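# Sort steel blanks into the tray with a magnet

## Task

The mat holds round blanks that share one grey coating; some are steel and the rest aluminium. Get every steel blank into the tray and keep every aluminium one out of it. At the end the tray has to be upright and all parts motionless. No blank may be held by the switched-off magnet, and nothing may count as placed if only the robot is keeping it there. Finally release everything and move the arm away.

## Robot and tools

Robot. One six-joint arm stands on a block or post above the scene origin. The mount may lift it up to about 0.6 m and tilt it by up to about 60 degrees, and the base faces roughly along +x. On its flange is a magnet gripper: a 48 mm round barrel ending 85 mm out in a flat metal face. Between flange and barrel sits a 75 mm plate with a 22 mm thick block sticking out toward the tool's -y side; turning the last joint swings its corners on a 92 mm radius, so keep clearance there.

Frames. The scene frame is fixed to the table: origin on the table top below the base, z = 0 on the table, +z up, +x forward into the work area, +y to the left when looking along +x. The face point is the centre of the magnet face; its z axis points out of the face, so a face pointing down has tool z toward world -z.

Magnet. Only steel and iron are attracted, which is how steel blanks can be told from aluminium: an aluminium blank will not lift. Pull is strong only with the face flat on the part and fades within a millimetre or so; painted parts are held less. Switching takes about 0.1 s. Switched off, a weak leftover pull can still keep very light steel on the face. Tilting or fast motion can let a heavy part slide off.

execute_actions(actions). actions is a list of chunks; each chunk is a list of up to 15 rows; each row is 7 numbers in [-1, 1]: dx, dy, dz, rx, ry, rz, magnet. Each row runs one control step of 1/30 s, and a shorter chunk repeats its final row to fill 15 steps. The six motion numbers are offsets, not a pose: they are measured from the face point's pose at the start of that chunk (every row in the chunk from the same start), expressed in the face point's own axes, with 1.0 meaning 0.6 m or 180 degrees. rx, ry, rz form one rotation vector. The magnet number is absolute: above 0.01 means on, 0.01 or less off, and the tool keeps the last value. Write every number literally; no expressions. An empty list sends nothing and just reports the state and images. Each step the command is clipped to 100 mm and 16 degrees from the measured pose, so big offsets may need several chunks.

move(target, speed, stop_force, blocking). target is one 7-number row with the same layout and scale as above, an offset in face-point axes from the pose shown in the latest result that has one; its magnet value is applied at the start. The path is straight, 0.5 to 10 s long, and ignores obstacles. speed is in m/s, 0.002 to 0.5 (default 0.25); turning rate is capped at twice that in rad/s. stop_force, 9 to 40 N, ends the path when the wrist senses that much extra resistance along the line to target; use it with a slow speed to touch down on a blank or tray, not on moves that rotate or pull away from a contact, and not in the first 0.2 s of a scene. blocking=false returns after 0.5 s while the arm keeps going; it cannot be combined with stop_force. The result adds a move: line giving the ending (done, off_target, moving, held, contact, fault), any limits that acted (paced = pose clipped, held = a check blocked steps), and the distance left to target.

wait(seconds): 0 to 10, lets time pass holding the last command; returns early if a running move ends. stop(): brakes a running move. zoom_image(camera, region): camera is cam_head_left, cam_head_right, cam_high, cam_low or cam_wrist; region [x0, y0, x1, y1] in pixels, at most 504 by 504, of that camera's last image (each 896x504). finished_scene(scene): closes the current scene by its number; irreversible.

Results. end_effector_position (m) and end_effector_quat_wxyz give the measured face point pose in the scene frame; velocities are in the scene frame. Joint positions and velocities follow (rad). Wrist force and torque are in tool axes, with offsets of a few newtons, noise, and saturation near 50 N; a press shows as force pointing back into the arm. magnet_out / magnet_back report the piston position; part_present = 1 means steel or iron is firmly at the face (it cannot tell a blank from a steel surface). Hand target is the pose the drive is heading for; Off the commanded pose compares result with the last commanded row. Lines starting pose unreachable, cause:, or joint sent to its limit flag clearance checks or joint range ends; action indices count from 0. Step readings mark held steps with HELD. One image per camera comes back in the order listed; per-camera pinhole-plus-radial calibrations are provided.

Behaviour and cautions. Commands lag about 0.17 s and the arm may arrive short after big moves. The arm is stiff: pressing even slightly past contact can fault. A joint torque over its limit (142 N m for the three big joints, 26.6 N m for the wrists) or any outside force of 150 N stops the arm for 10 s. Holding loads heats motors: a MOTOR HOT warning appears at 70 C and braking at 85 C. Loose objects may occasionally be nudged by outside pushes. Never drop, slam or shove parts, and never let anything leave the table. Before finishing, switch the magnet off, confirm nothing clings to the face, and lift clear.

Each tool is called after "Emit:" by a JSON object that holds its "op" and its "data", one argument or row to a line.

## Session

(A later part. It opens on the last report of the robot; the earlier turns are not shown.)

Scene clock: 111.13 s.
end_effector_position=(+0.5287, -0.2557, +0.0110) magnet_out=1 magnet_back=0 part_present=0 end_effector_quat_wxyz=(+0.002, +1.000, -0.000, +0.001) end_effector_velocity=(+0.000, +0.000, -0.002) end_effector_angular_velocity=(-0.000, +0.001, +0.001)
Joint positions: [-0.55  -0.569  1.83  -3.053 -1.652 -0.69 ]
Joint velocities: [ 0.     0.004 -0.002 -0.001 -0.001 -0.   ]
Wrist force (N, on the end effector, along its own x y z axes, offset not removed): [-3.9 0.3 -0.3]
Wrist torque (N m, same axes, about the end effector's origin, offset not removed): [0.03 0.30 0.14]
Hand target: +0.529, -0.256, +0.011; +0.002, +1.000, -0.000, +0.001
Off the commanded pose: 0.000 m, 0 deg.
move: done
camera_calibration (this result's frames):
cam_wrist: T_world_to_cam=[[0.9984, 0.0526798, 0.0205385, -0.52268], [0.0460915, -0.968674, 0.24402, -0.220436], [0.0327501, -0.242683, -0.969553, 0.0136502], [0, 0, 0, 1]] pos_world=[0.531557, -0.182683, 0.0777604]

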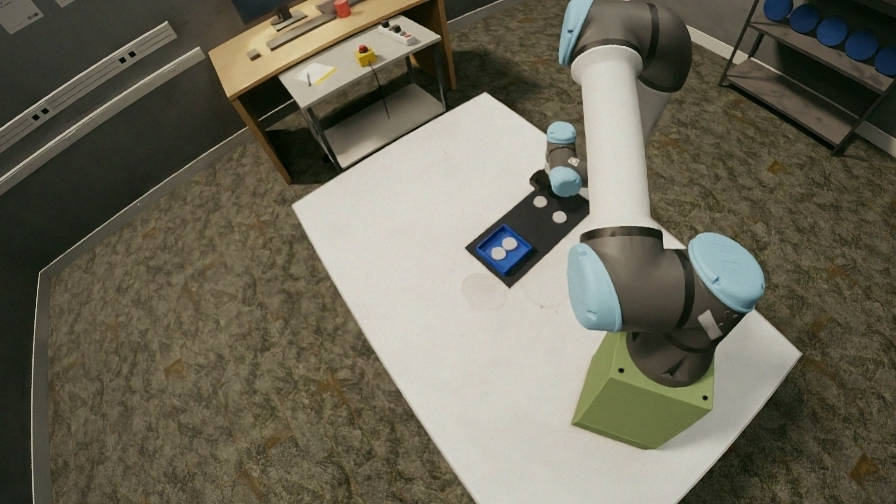

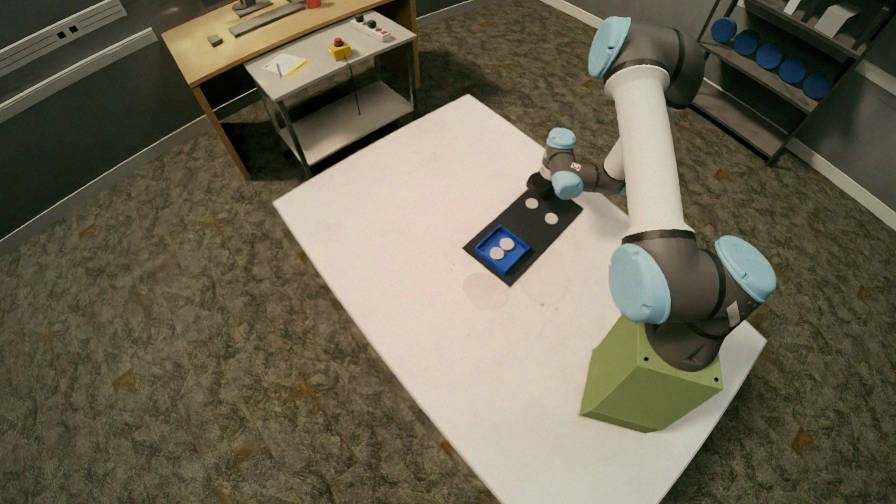

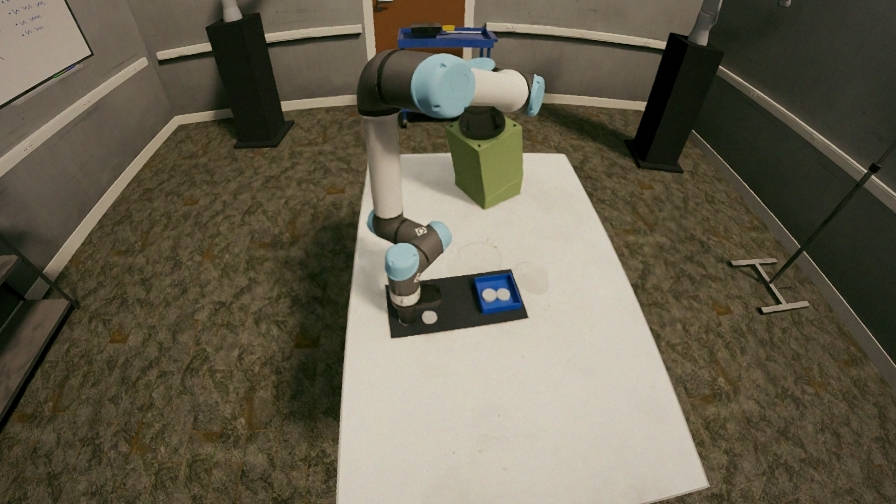

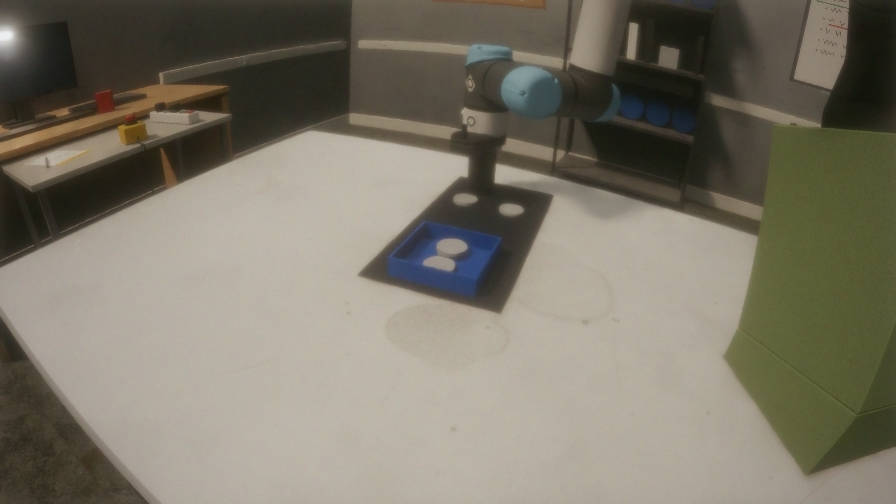

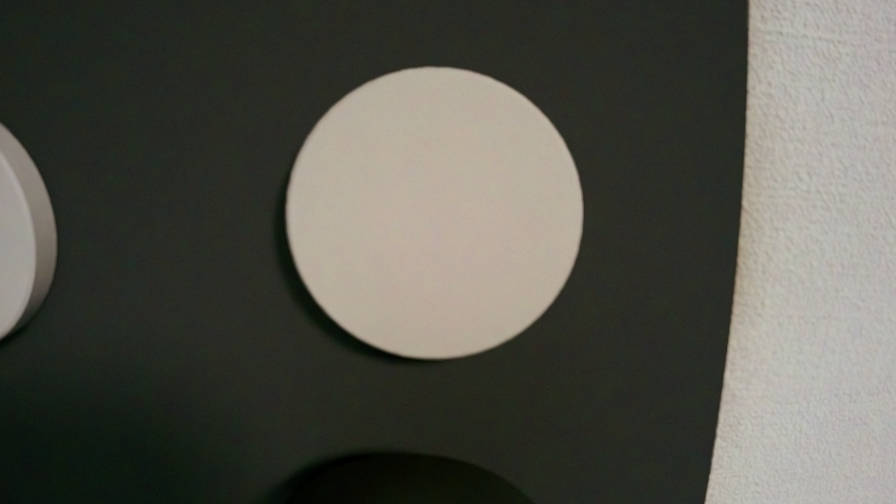

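Emit:
{"op": "move", "data": {
  "target": [0,0,-0.05,0,0,0,1],
  "speed": 0.15
}}

Emit:
{"op": "move", "data": {
  "target": [-0.131,-0.0958,0,0,0,0,1]
}}

Emit:
{"op": "move", "data": {
  "target": [0,0,0.05,0,0,0,1],
  "speed": 0.05
}}

Emit:
{"op": "move", "data": {
  "target": [0,0,-0.05,0,0,0,1],
  "speed": 0.15
}}

Scene clock: 115.90 s.
end_effector_position=(+0.5287, -0.2556, +0.0408) magnet_out=1 magnet_back=0 part_present=0 end_effector_quat_wxyz=(+0.002, +1.000, -0.000, +0.001) end_effector_velocity=(+0.000, -0.000, +0.002) end_effector_angular_velocity=(-0.001, -0.000, -0.000)
Joint positions: [-0.545 -0.641  1.871 -3.021 -1.653 -0.685]
Joint velocities: [ 0.    -0.004  0.002  0.002 -0.     0.   ]
Wrist force (N, on the end effector, along its own x y z axes, offset not removed): [-4.1 -0.5 -1.9]
Wrist torque (N m, same axes, about the end effector's origin, offset not removed): [-0.17 0.36 0.12]
Hand target: +0.529, -0.256, +0.041; +0.002, +1.000, -0.000, +0.001
Off the commanded pose: 0.000 m, 0 deg.
move: done
camera_calibration (this result's frames):
cam_wrist: T_world_to_cam=[[0.998401, 0.0526748, 0.0205329, -0.523308], [0.0460886, -0.968678, 0.244004, -0.227607], [0.0327426, -0.242667, -0.969557, 0.0426131], [0, 0, 0, 1]] pos_world=[0.531565, -0.182572, 0.107598]

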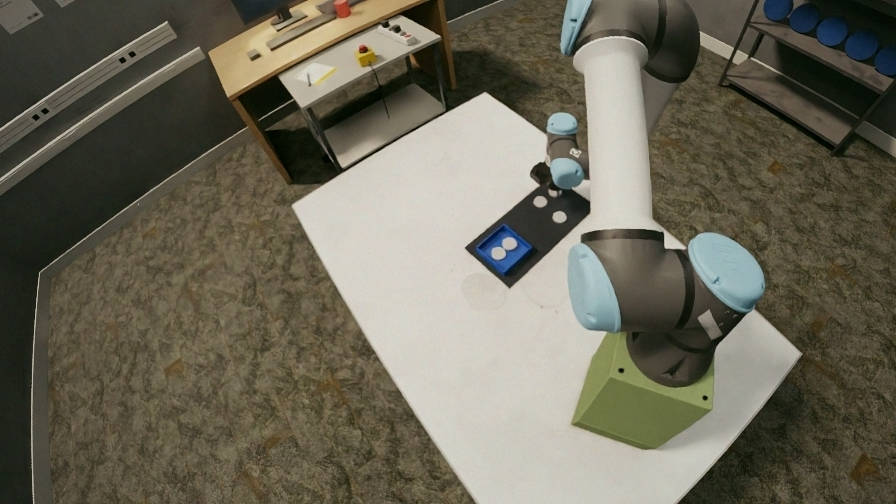

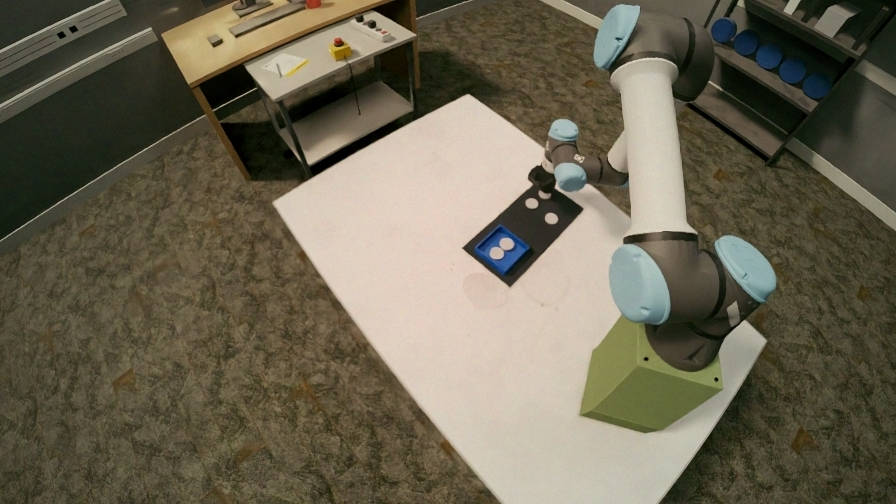

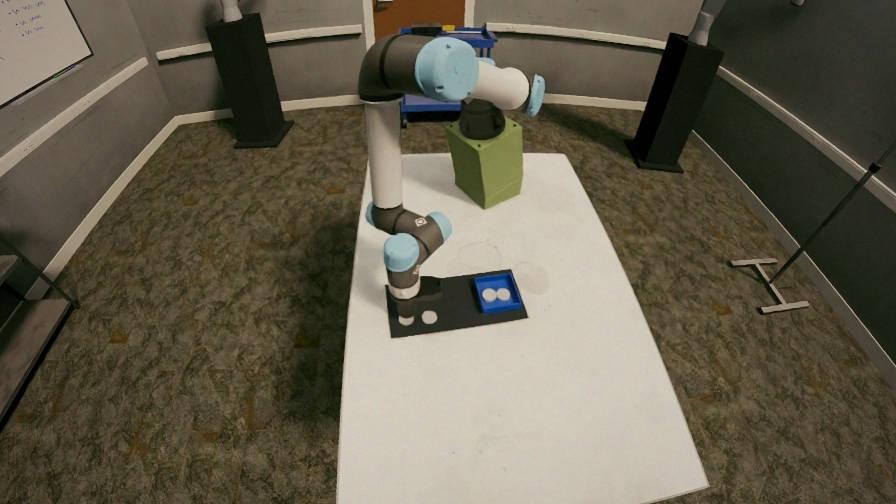

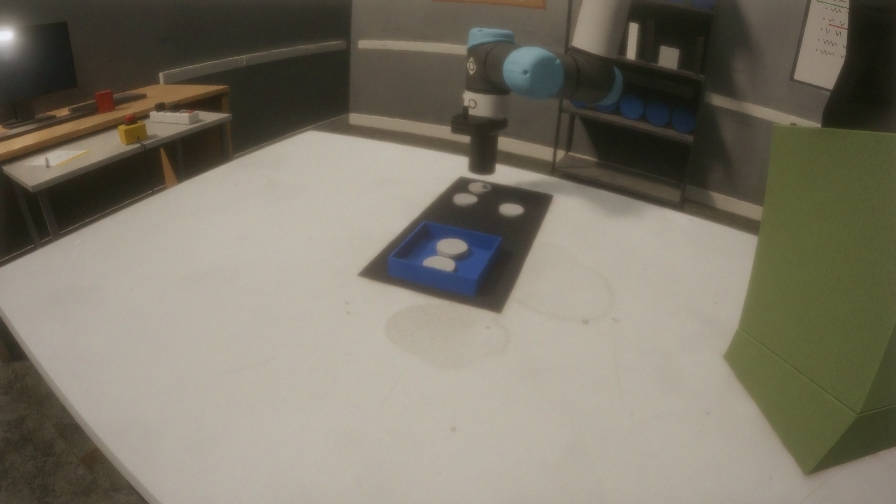

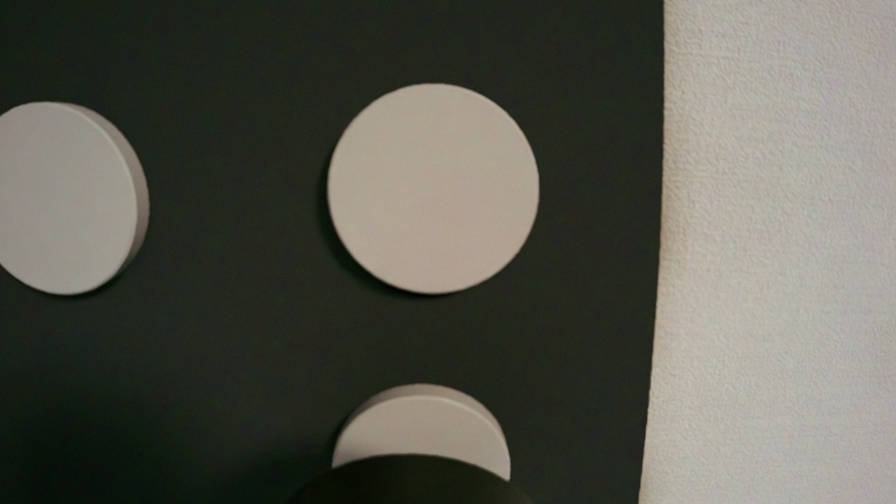

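Scene clock: 116.90 s.
end_effector_position=(+0.4504, -0.1980, +0.0406) magnet_out=1 magnet_back=0 part_present=0 end_effector_quat_wxyz=(+0.002, +1.000, -0.000, +0.001) end_effector_velocity=(-0.001, +0.000, -0.000) end_effector_angular_velocity=(-0.001, -0.001, -0.001)
Joint positions: [-0.556 -0.641  2.123 -3.273 -1.651 -0.696]
Joint velocities: [-0.001  0.001  0.004 -0.007  0.    -0.001]
Wrist force (N, on the end effector, along its own x y z axes, offset not removed): [-3.0 0.1 -0.4]
Wrist torque (N m, same axes, about the end effector's origin, offset not removed): [-0.09 0.24 0.11]
Hand target: +0.450, -0.198, +0.041; +0.002, +1.000, -0.000, +0.001
Off the commanded pose: 0.000 m, 0 deg.
move: done
camera_calibration (this result's frames):
cam_wrist: T_world_to_cam=[[0.998403, 0.052673, 0.0204426, -0.448091], [0.0461092, -0.968681, 0.243991, -0.168233], [0.0326541, -0.242658, -0.969562, 0.0590046], [0, 0, 0, 1]] pos_world=[0.453206, -0.125043, 0.107416]

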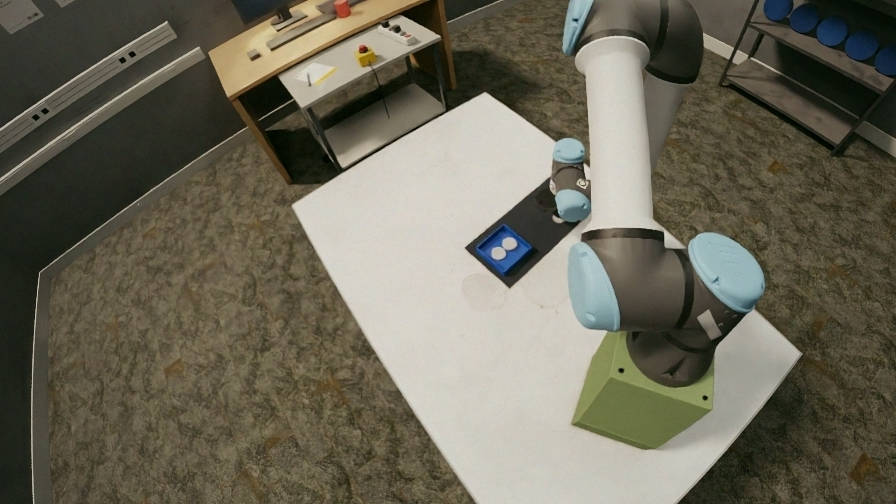

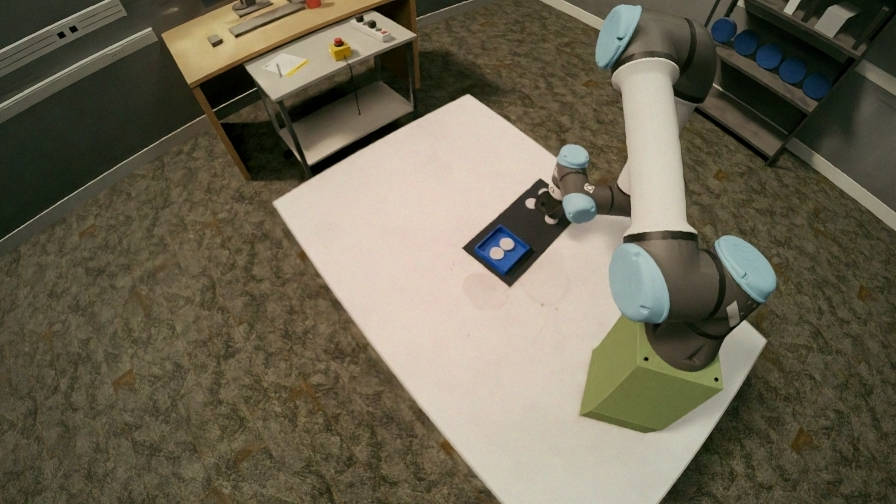

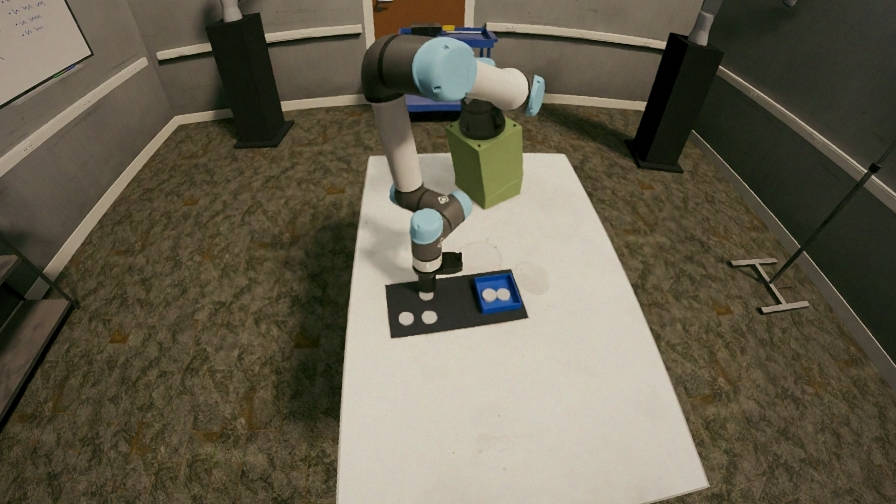

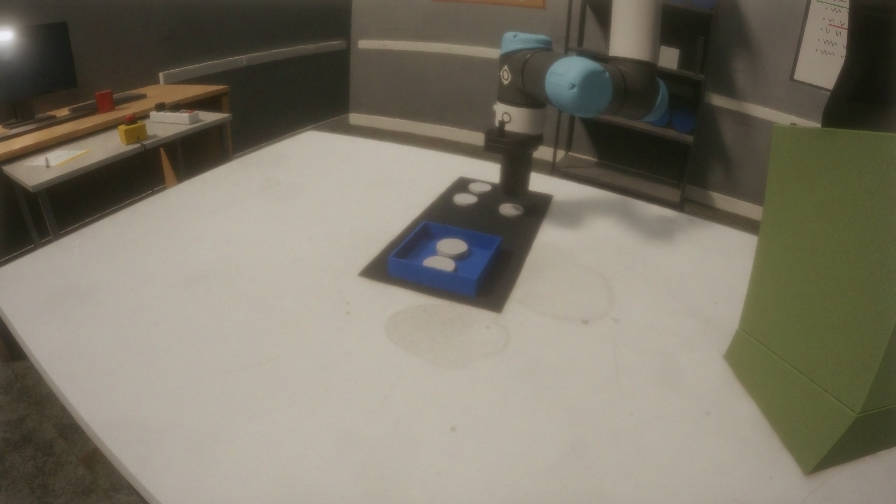

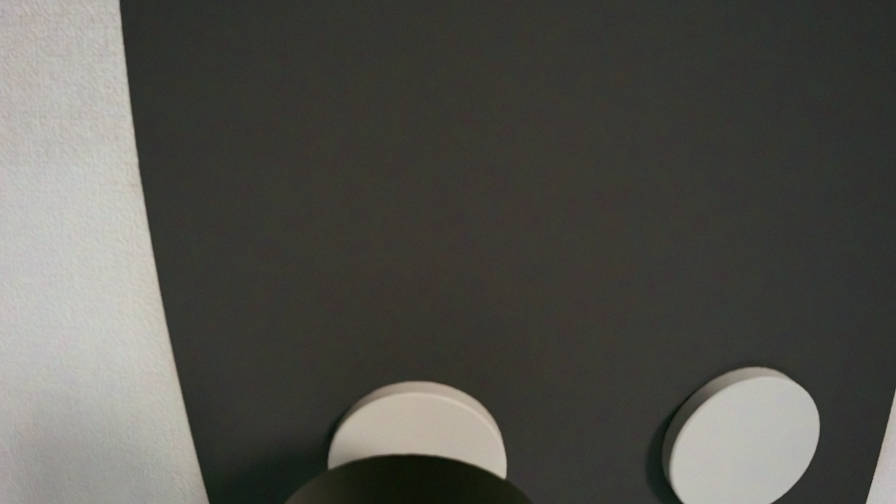

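Scene clock: 117.90 s.
end_effector_position=(+0.4503, -0.1981, +0.0108) magnet_out=1 magnet_back=0 part_present=1 end_effector_quat_wxyz=(+0.002, +1.000, -0.000, +0.001) end_effector_velocity=(+0.000, +0.000, -0.002) end_effector_angular_velocity=(+0.000, -0.001, -0.000)
Joint positions: [-0.561 -0.561  2.077 -3.308 -1.65  -0.701]
Joint velocities: [-0.     0.004 -0.002 -0.002  0.001  0.   ]
Wrist force (N, on the end effector, along its own x y z axes, offset not removed): [-3.2 0.2 0.7]
Wrist torque (N m, same axes, about the end effector's origin, offset not removed): [0.03 0.27 0.12]
Hand target: +0.450, -0.198, +0.011; +0.002, +1.000, -0.000, +0.001
Off the commanded pose: 0.000 m, 0 deg.
move: done
camera_calibration (this result's frames):
cam_wrist: T_world_to_cam=[[0.998402, 0.0526755, 0.0204399, -0.447455], [0.0461118, -0.968677, 0.244004, -0.161052], [0.0326527, -0.242672, -0.969559, 0.0300381], [0, 0, 0, 1]] pos_world=[0.453186, -0.125148, 0.077567]

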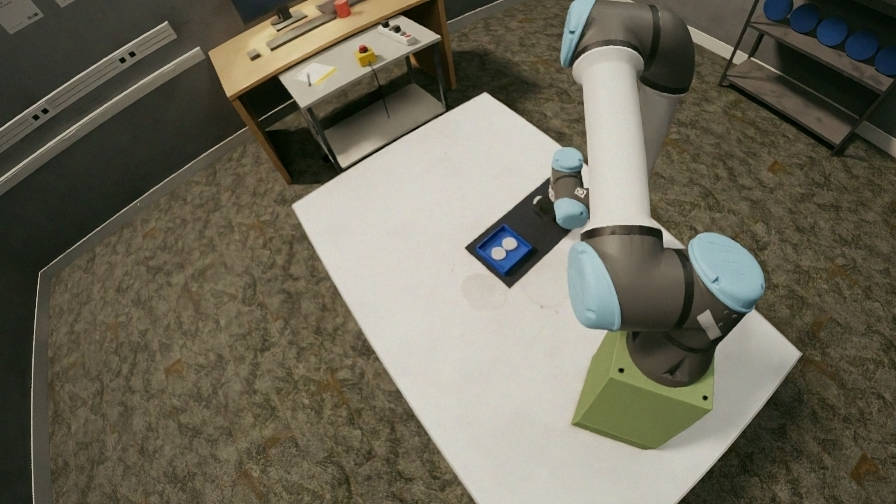

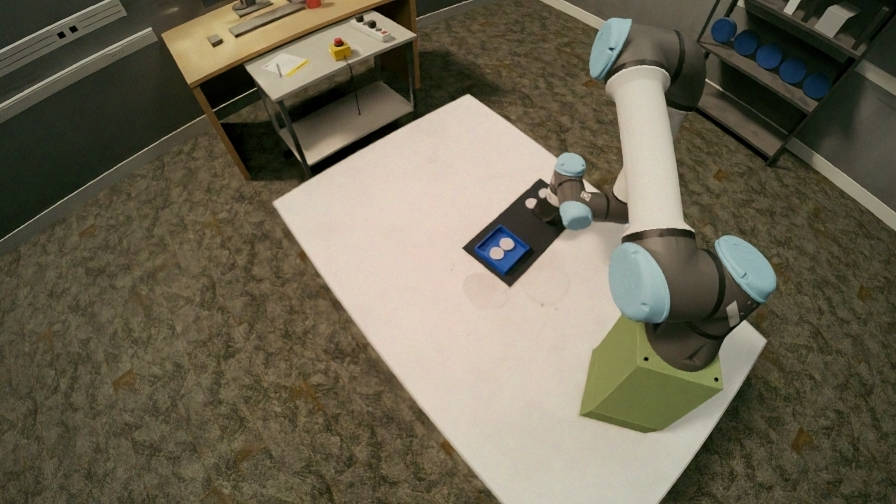

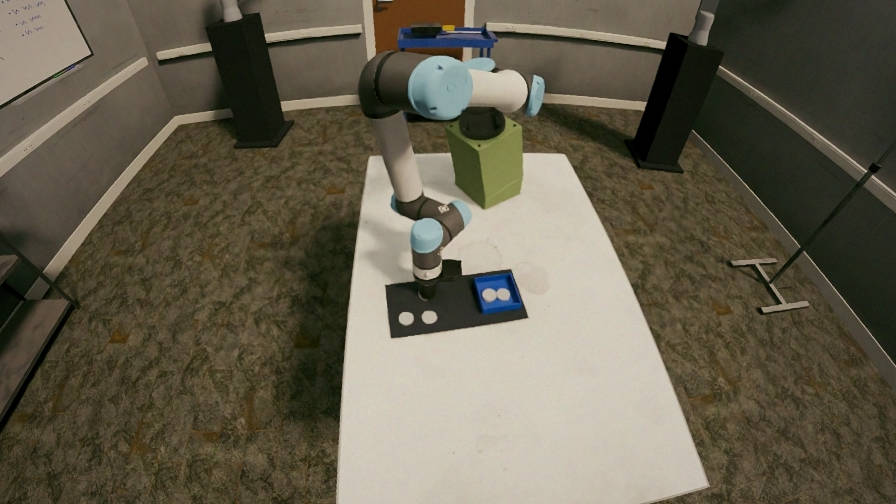

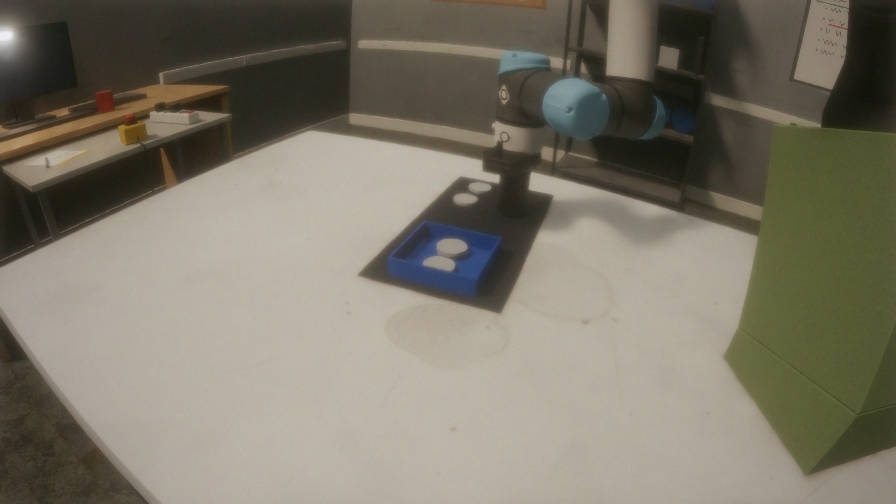

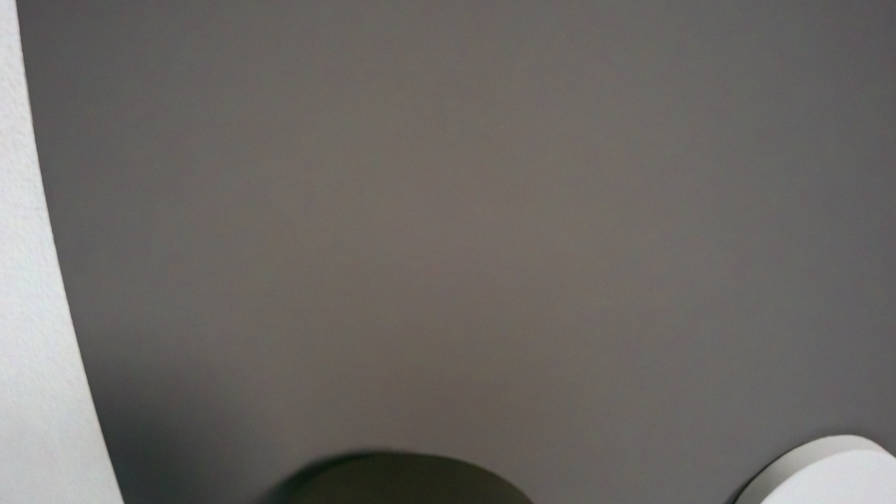

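Scene clock: 118.77 s.
end_effector_position=(+0.4503, -0.1980, +0.0406) magnet_out=1 magnet_back=0 part_present=1 end_effector_quat_wxyz=(+0.002, +1.000, -0.000, +0.001) end_effector_velocity=(+0.000, -0.000, +0.002) end_effector_angular_velocity=(-0.001, -0.000, +0.000)
Joint positions: [-0.556 -0.641  2.123 -3.274 -1.651 -0.696]
Joint velocities: [ 0.    -0.005  0.002  0.002 -0.001  0.   ]
Wrist force (N, on the end effector, along its own x y z axes, offset not removed): [-2.5 -0.2 0.0]
Wrist torque (N m, same axes, about the end effector's origin, offset not removed): [-0.07 0.19 0.13]
Hand target: +0.450, -0.198, +0.041; +0.002, +1.000, -0.000, +0.001
Off the commanded pose: 0.000 m, 0 deg.
move: done
camera_calibration (this result's frames):
cam_wrist: T_world_to_cam=[[0.998403, 0.0526706, 0.0204411, -0.448081], [0.0461073, -0.968681, 0.24399, -0.16822], [0.032652, -0.242658, -0.969562, 0.0589954], [0, 0, 0, 1]] pos_world=[0.453195, -0.125035, 0.107403]

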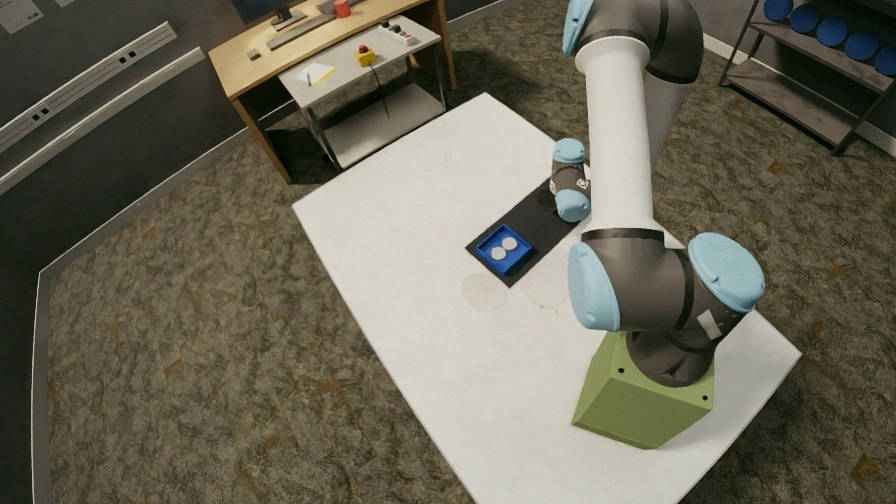

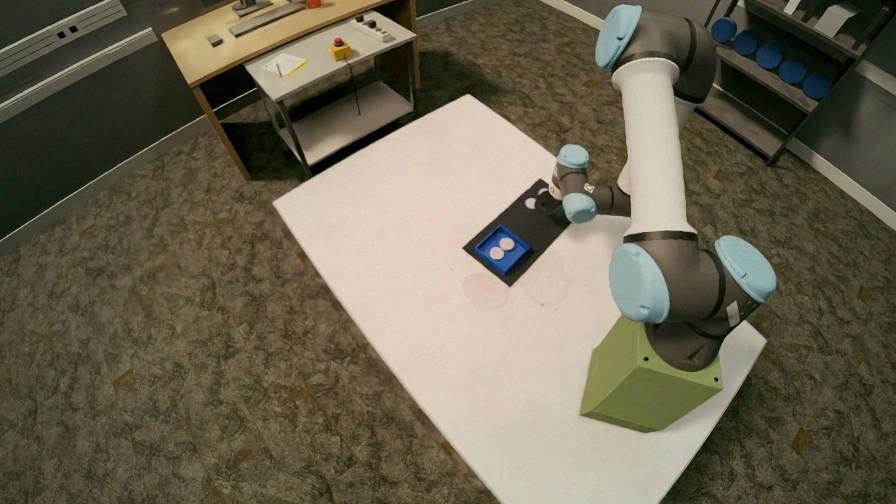

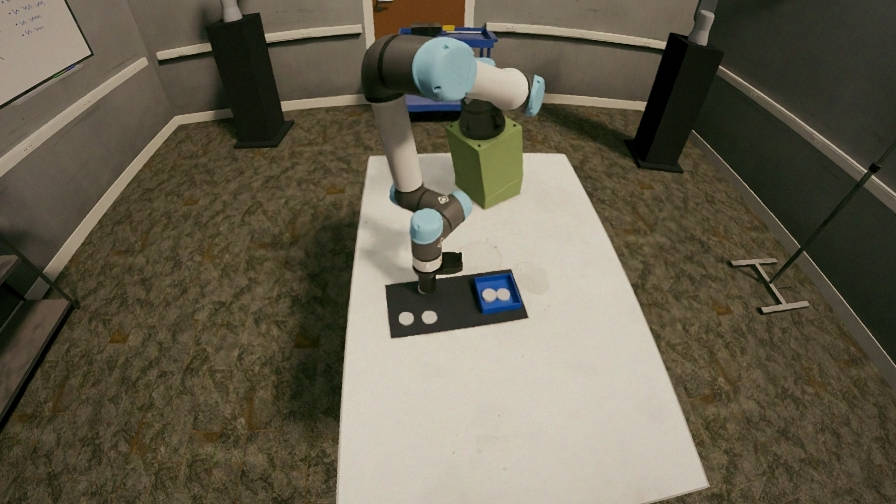

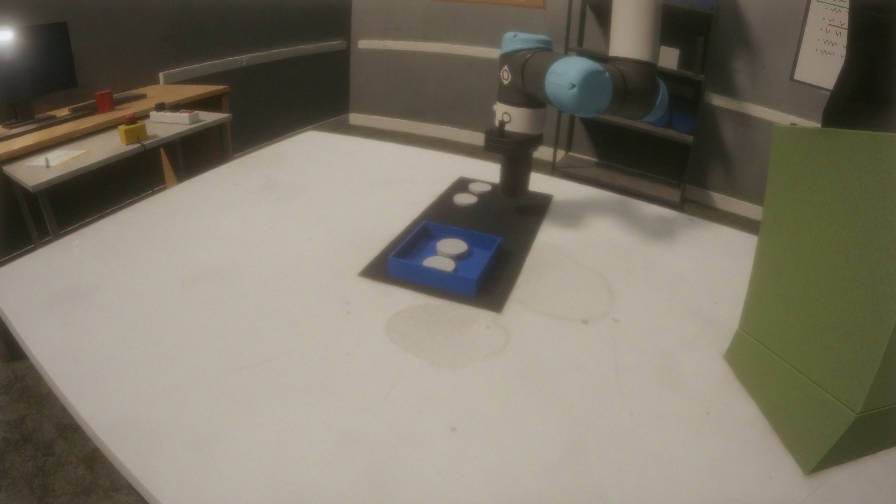

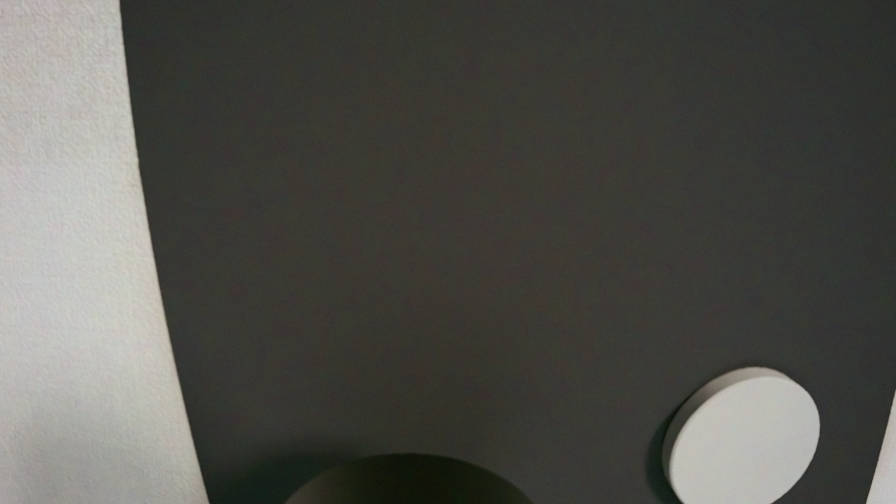

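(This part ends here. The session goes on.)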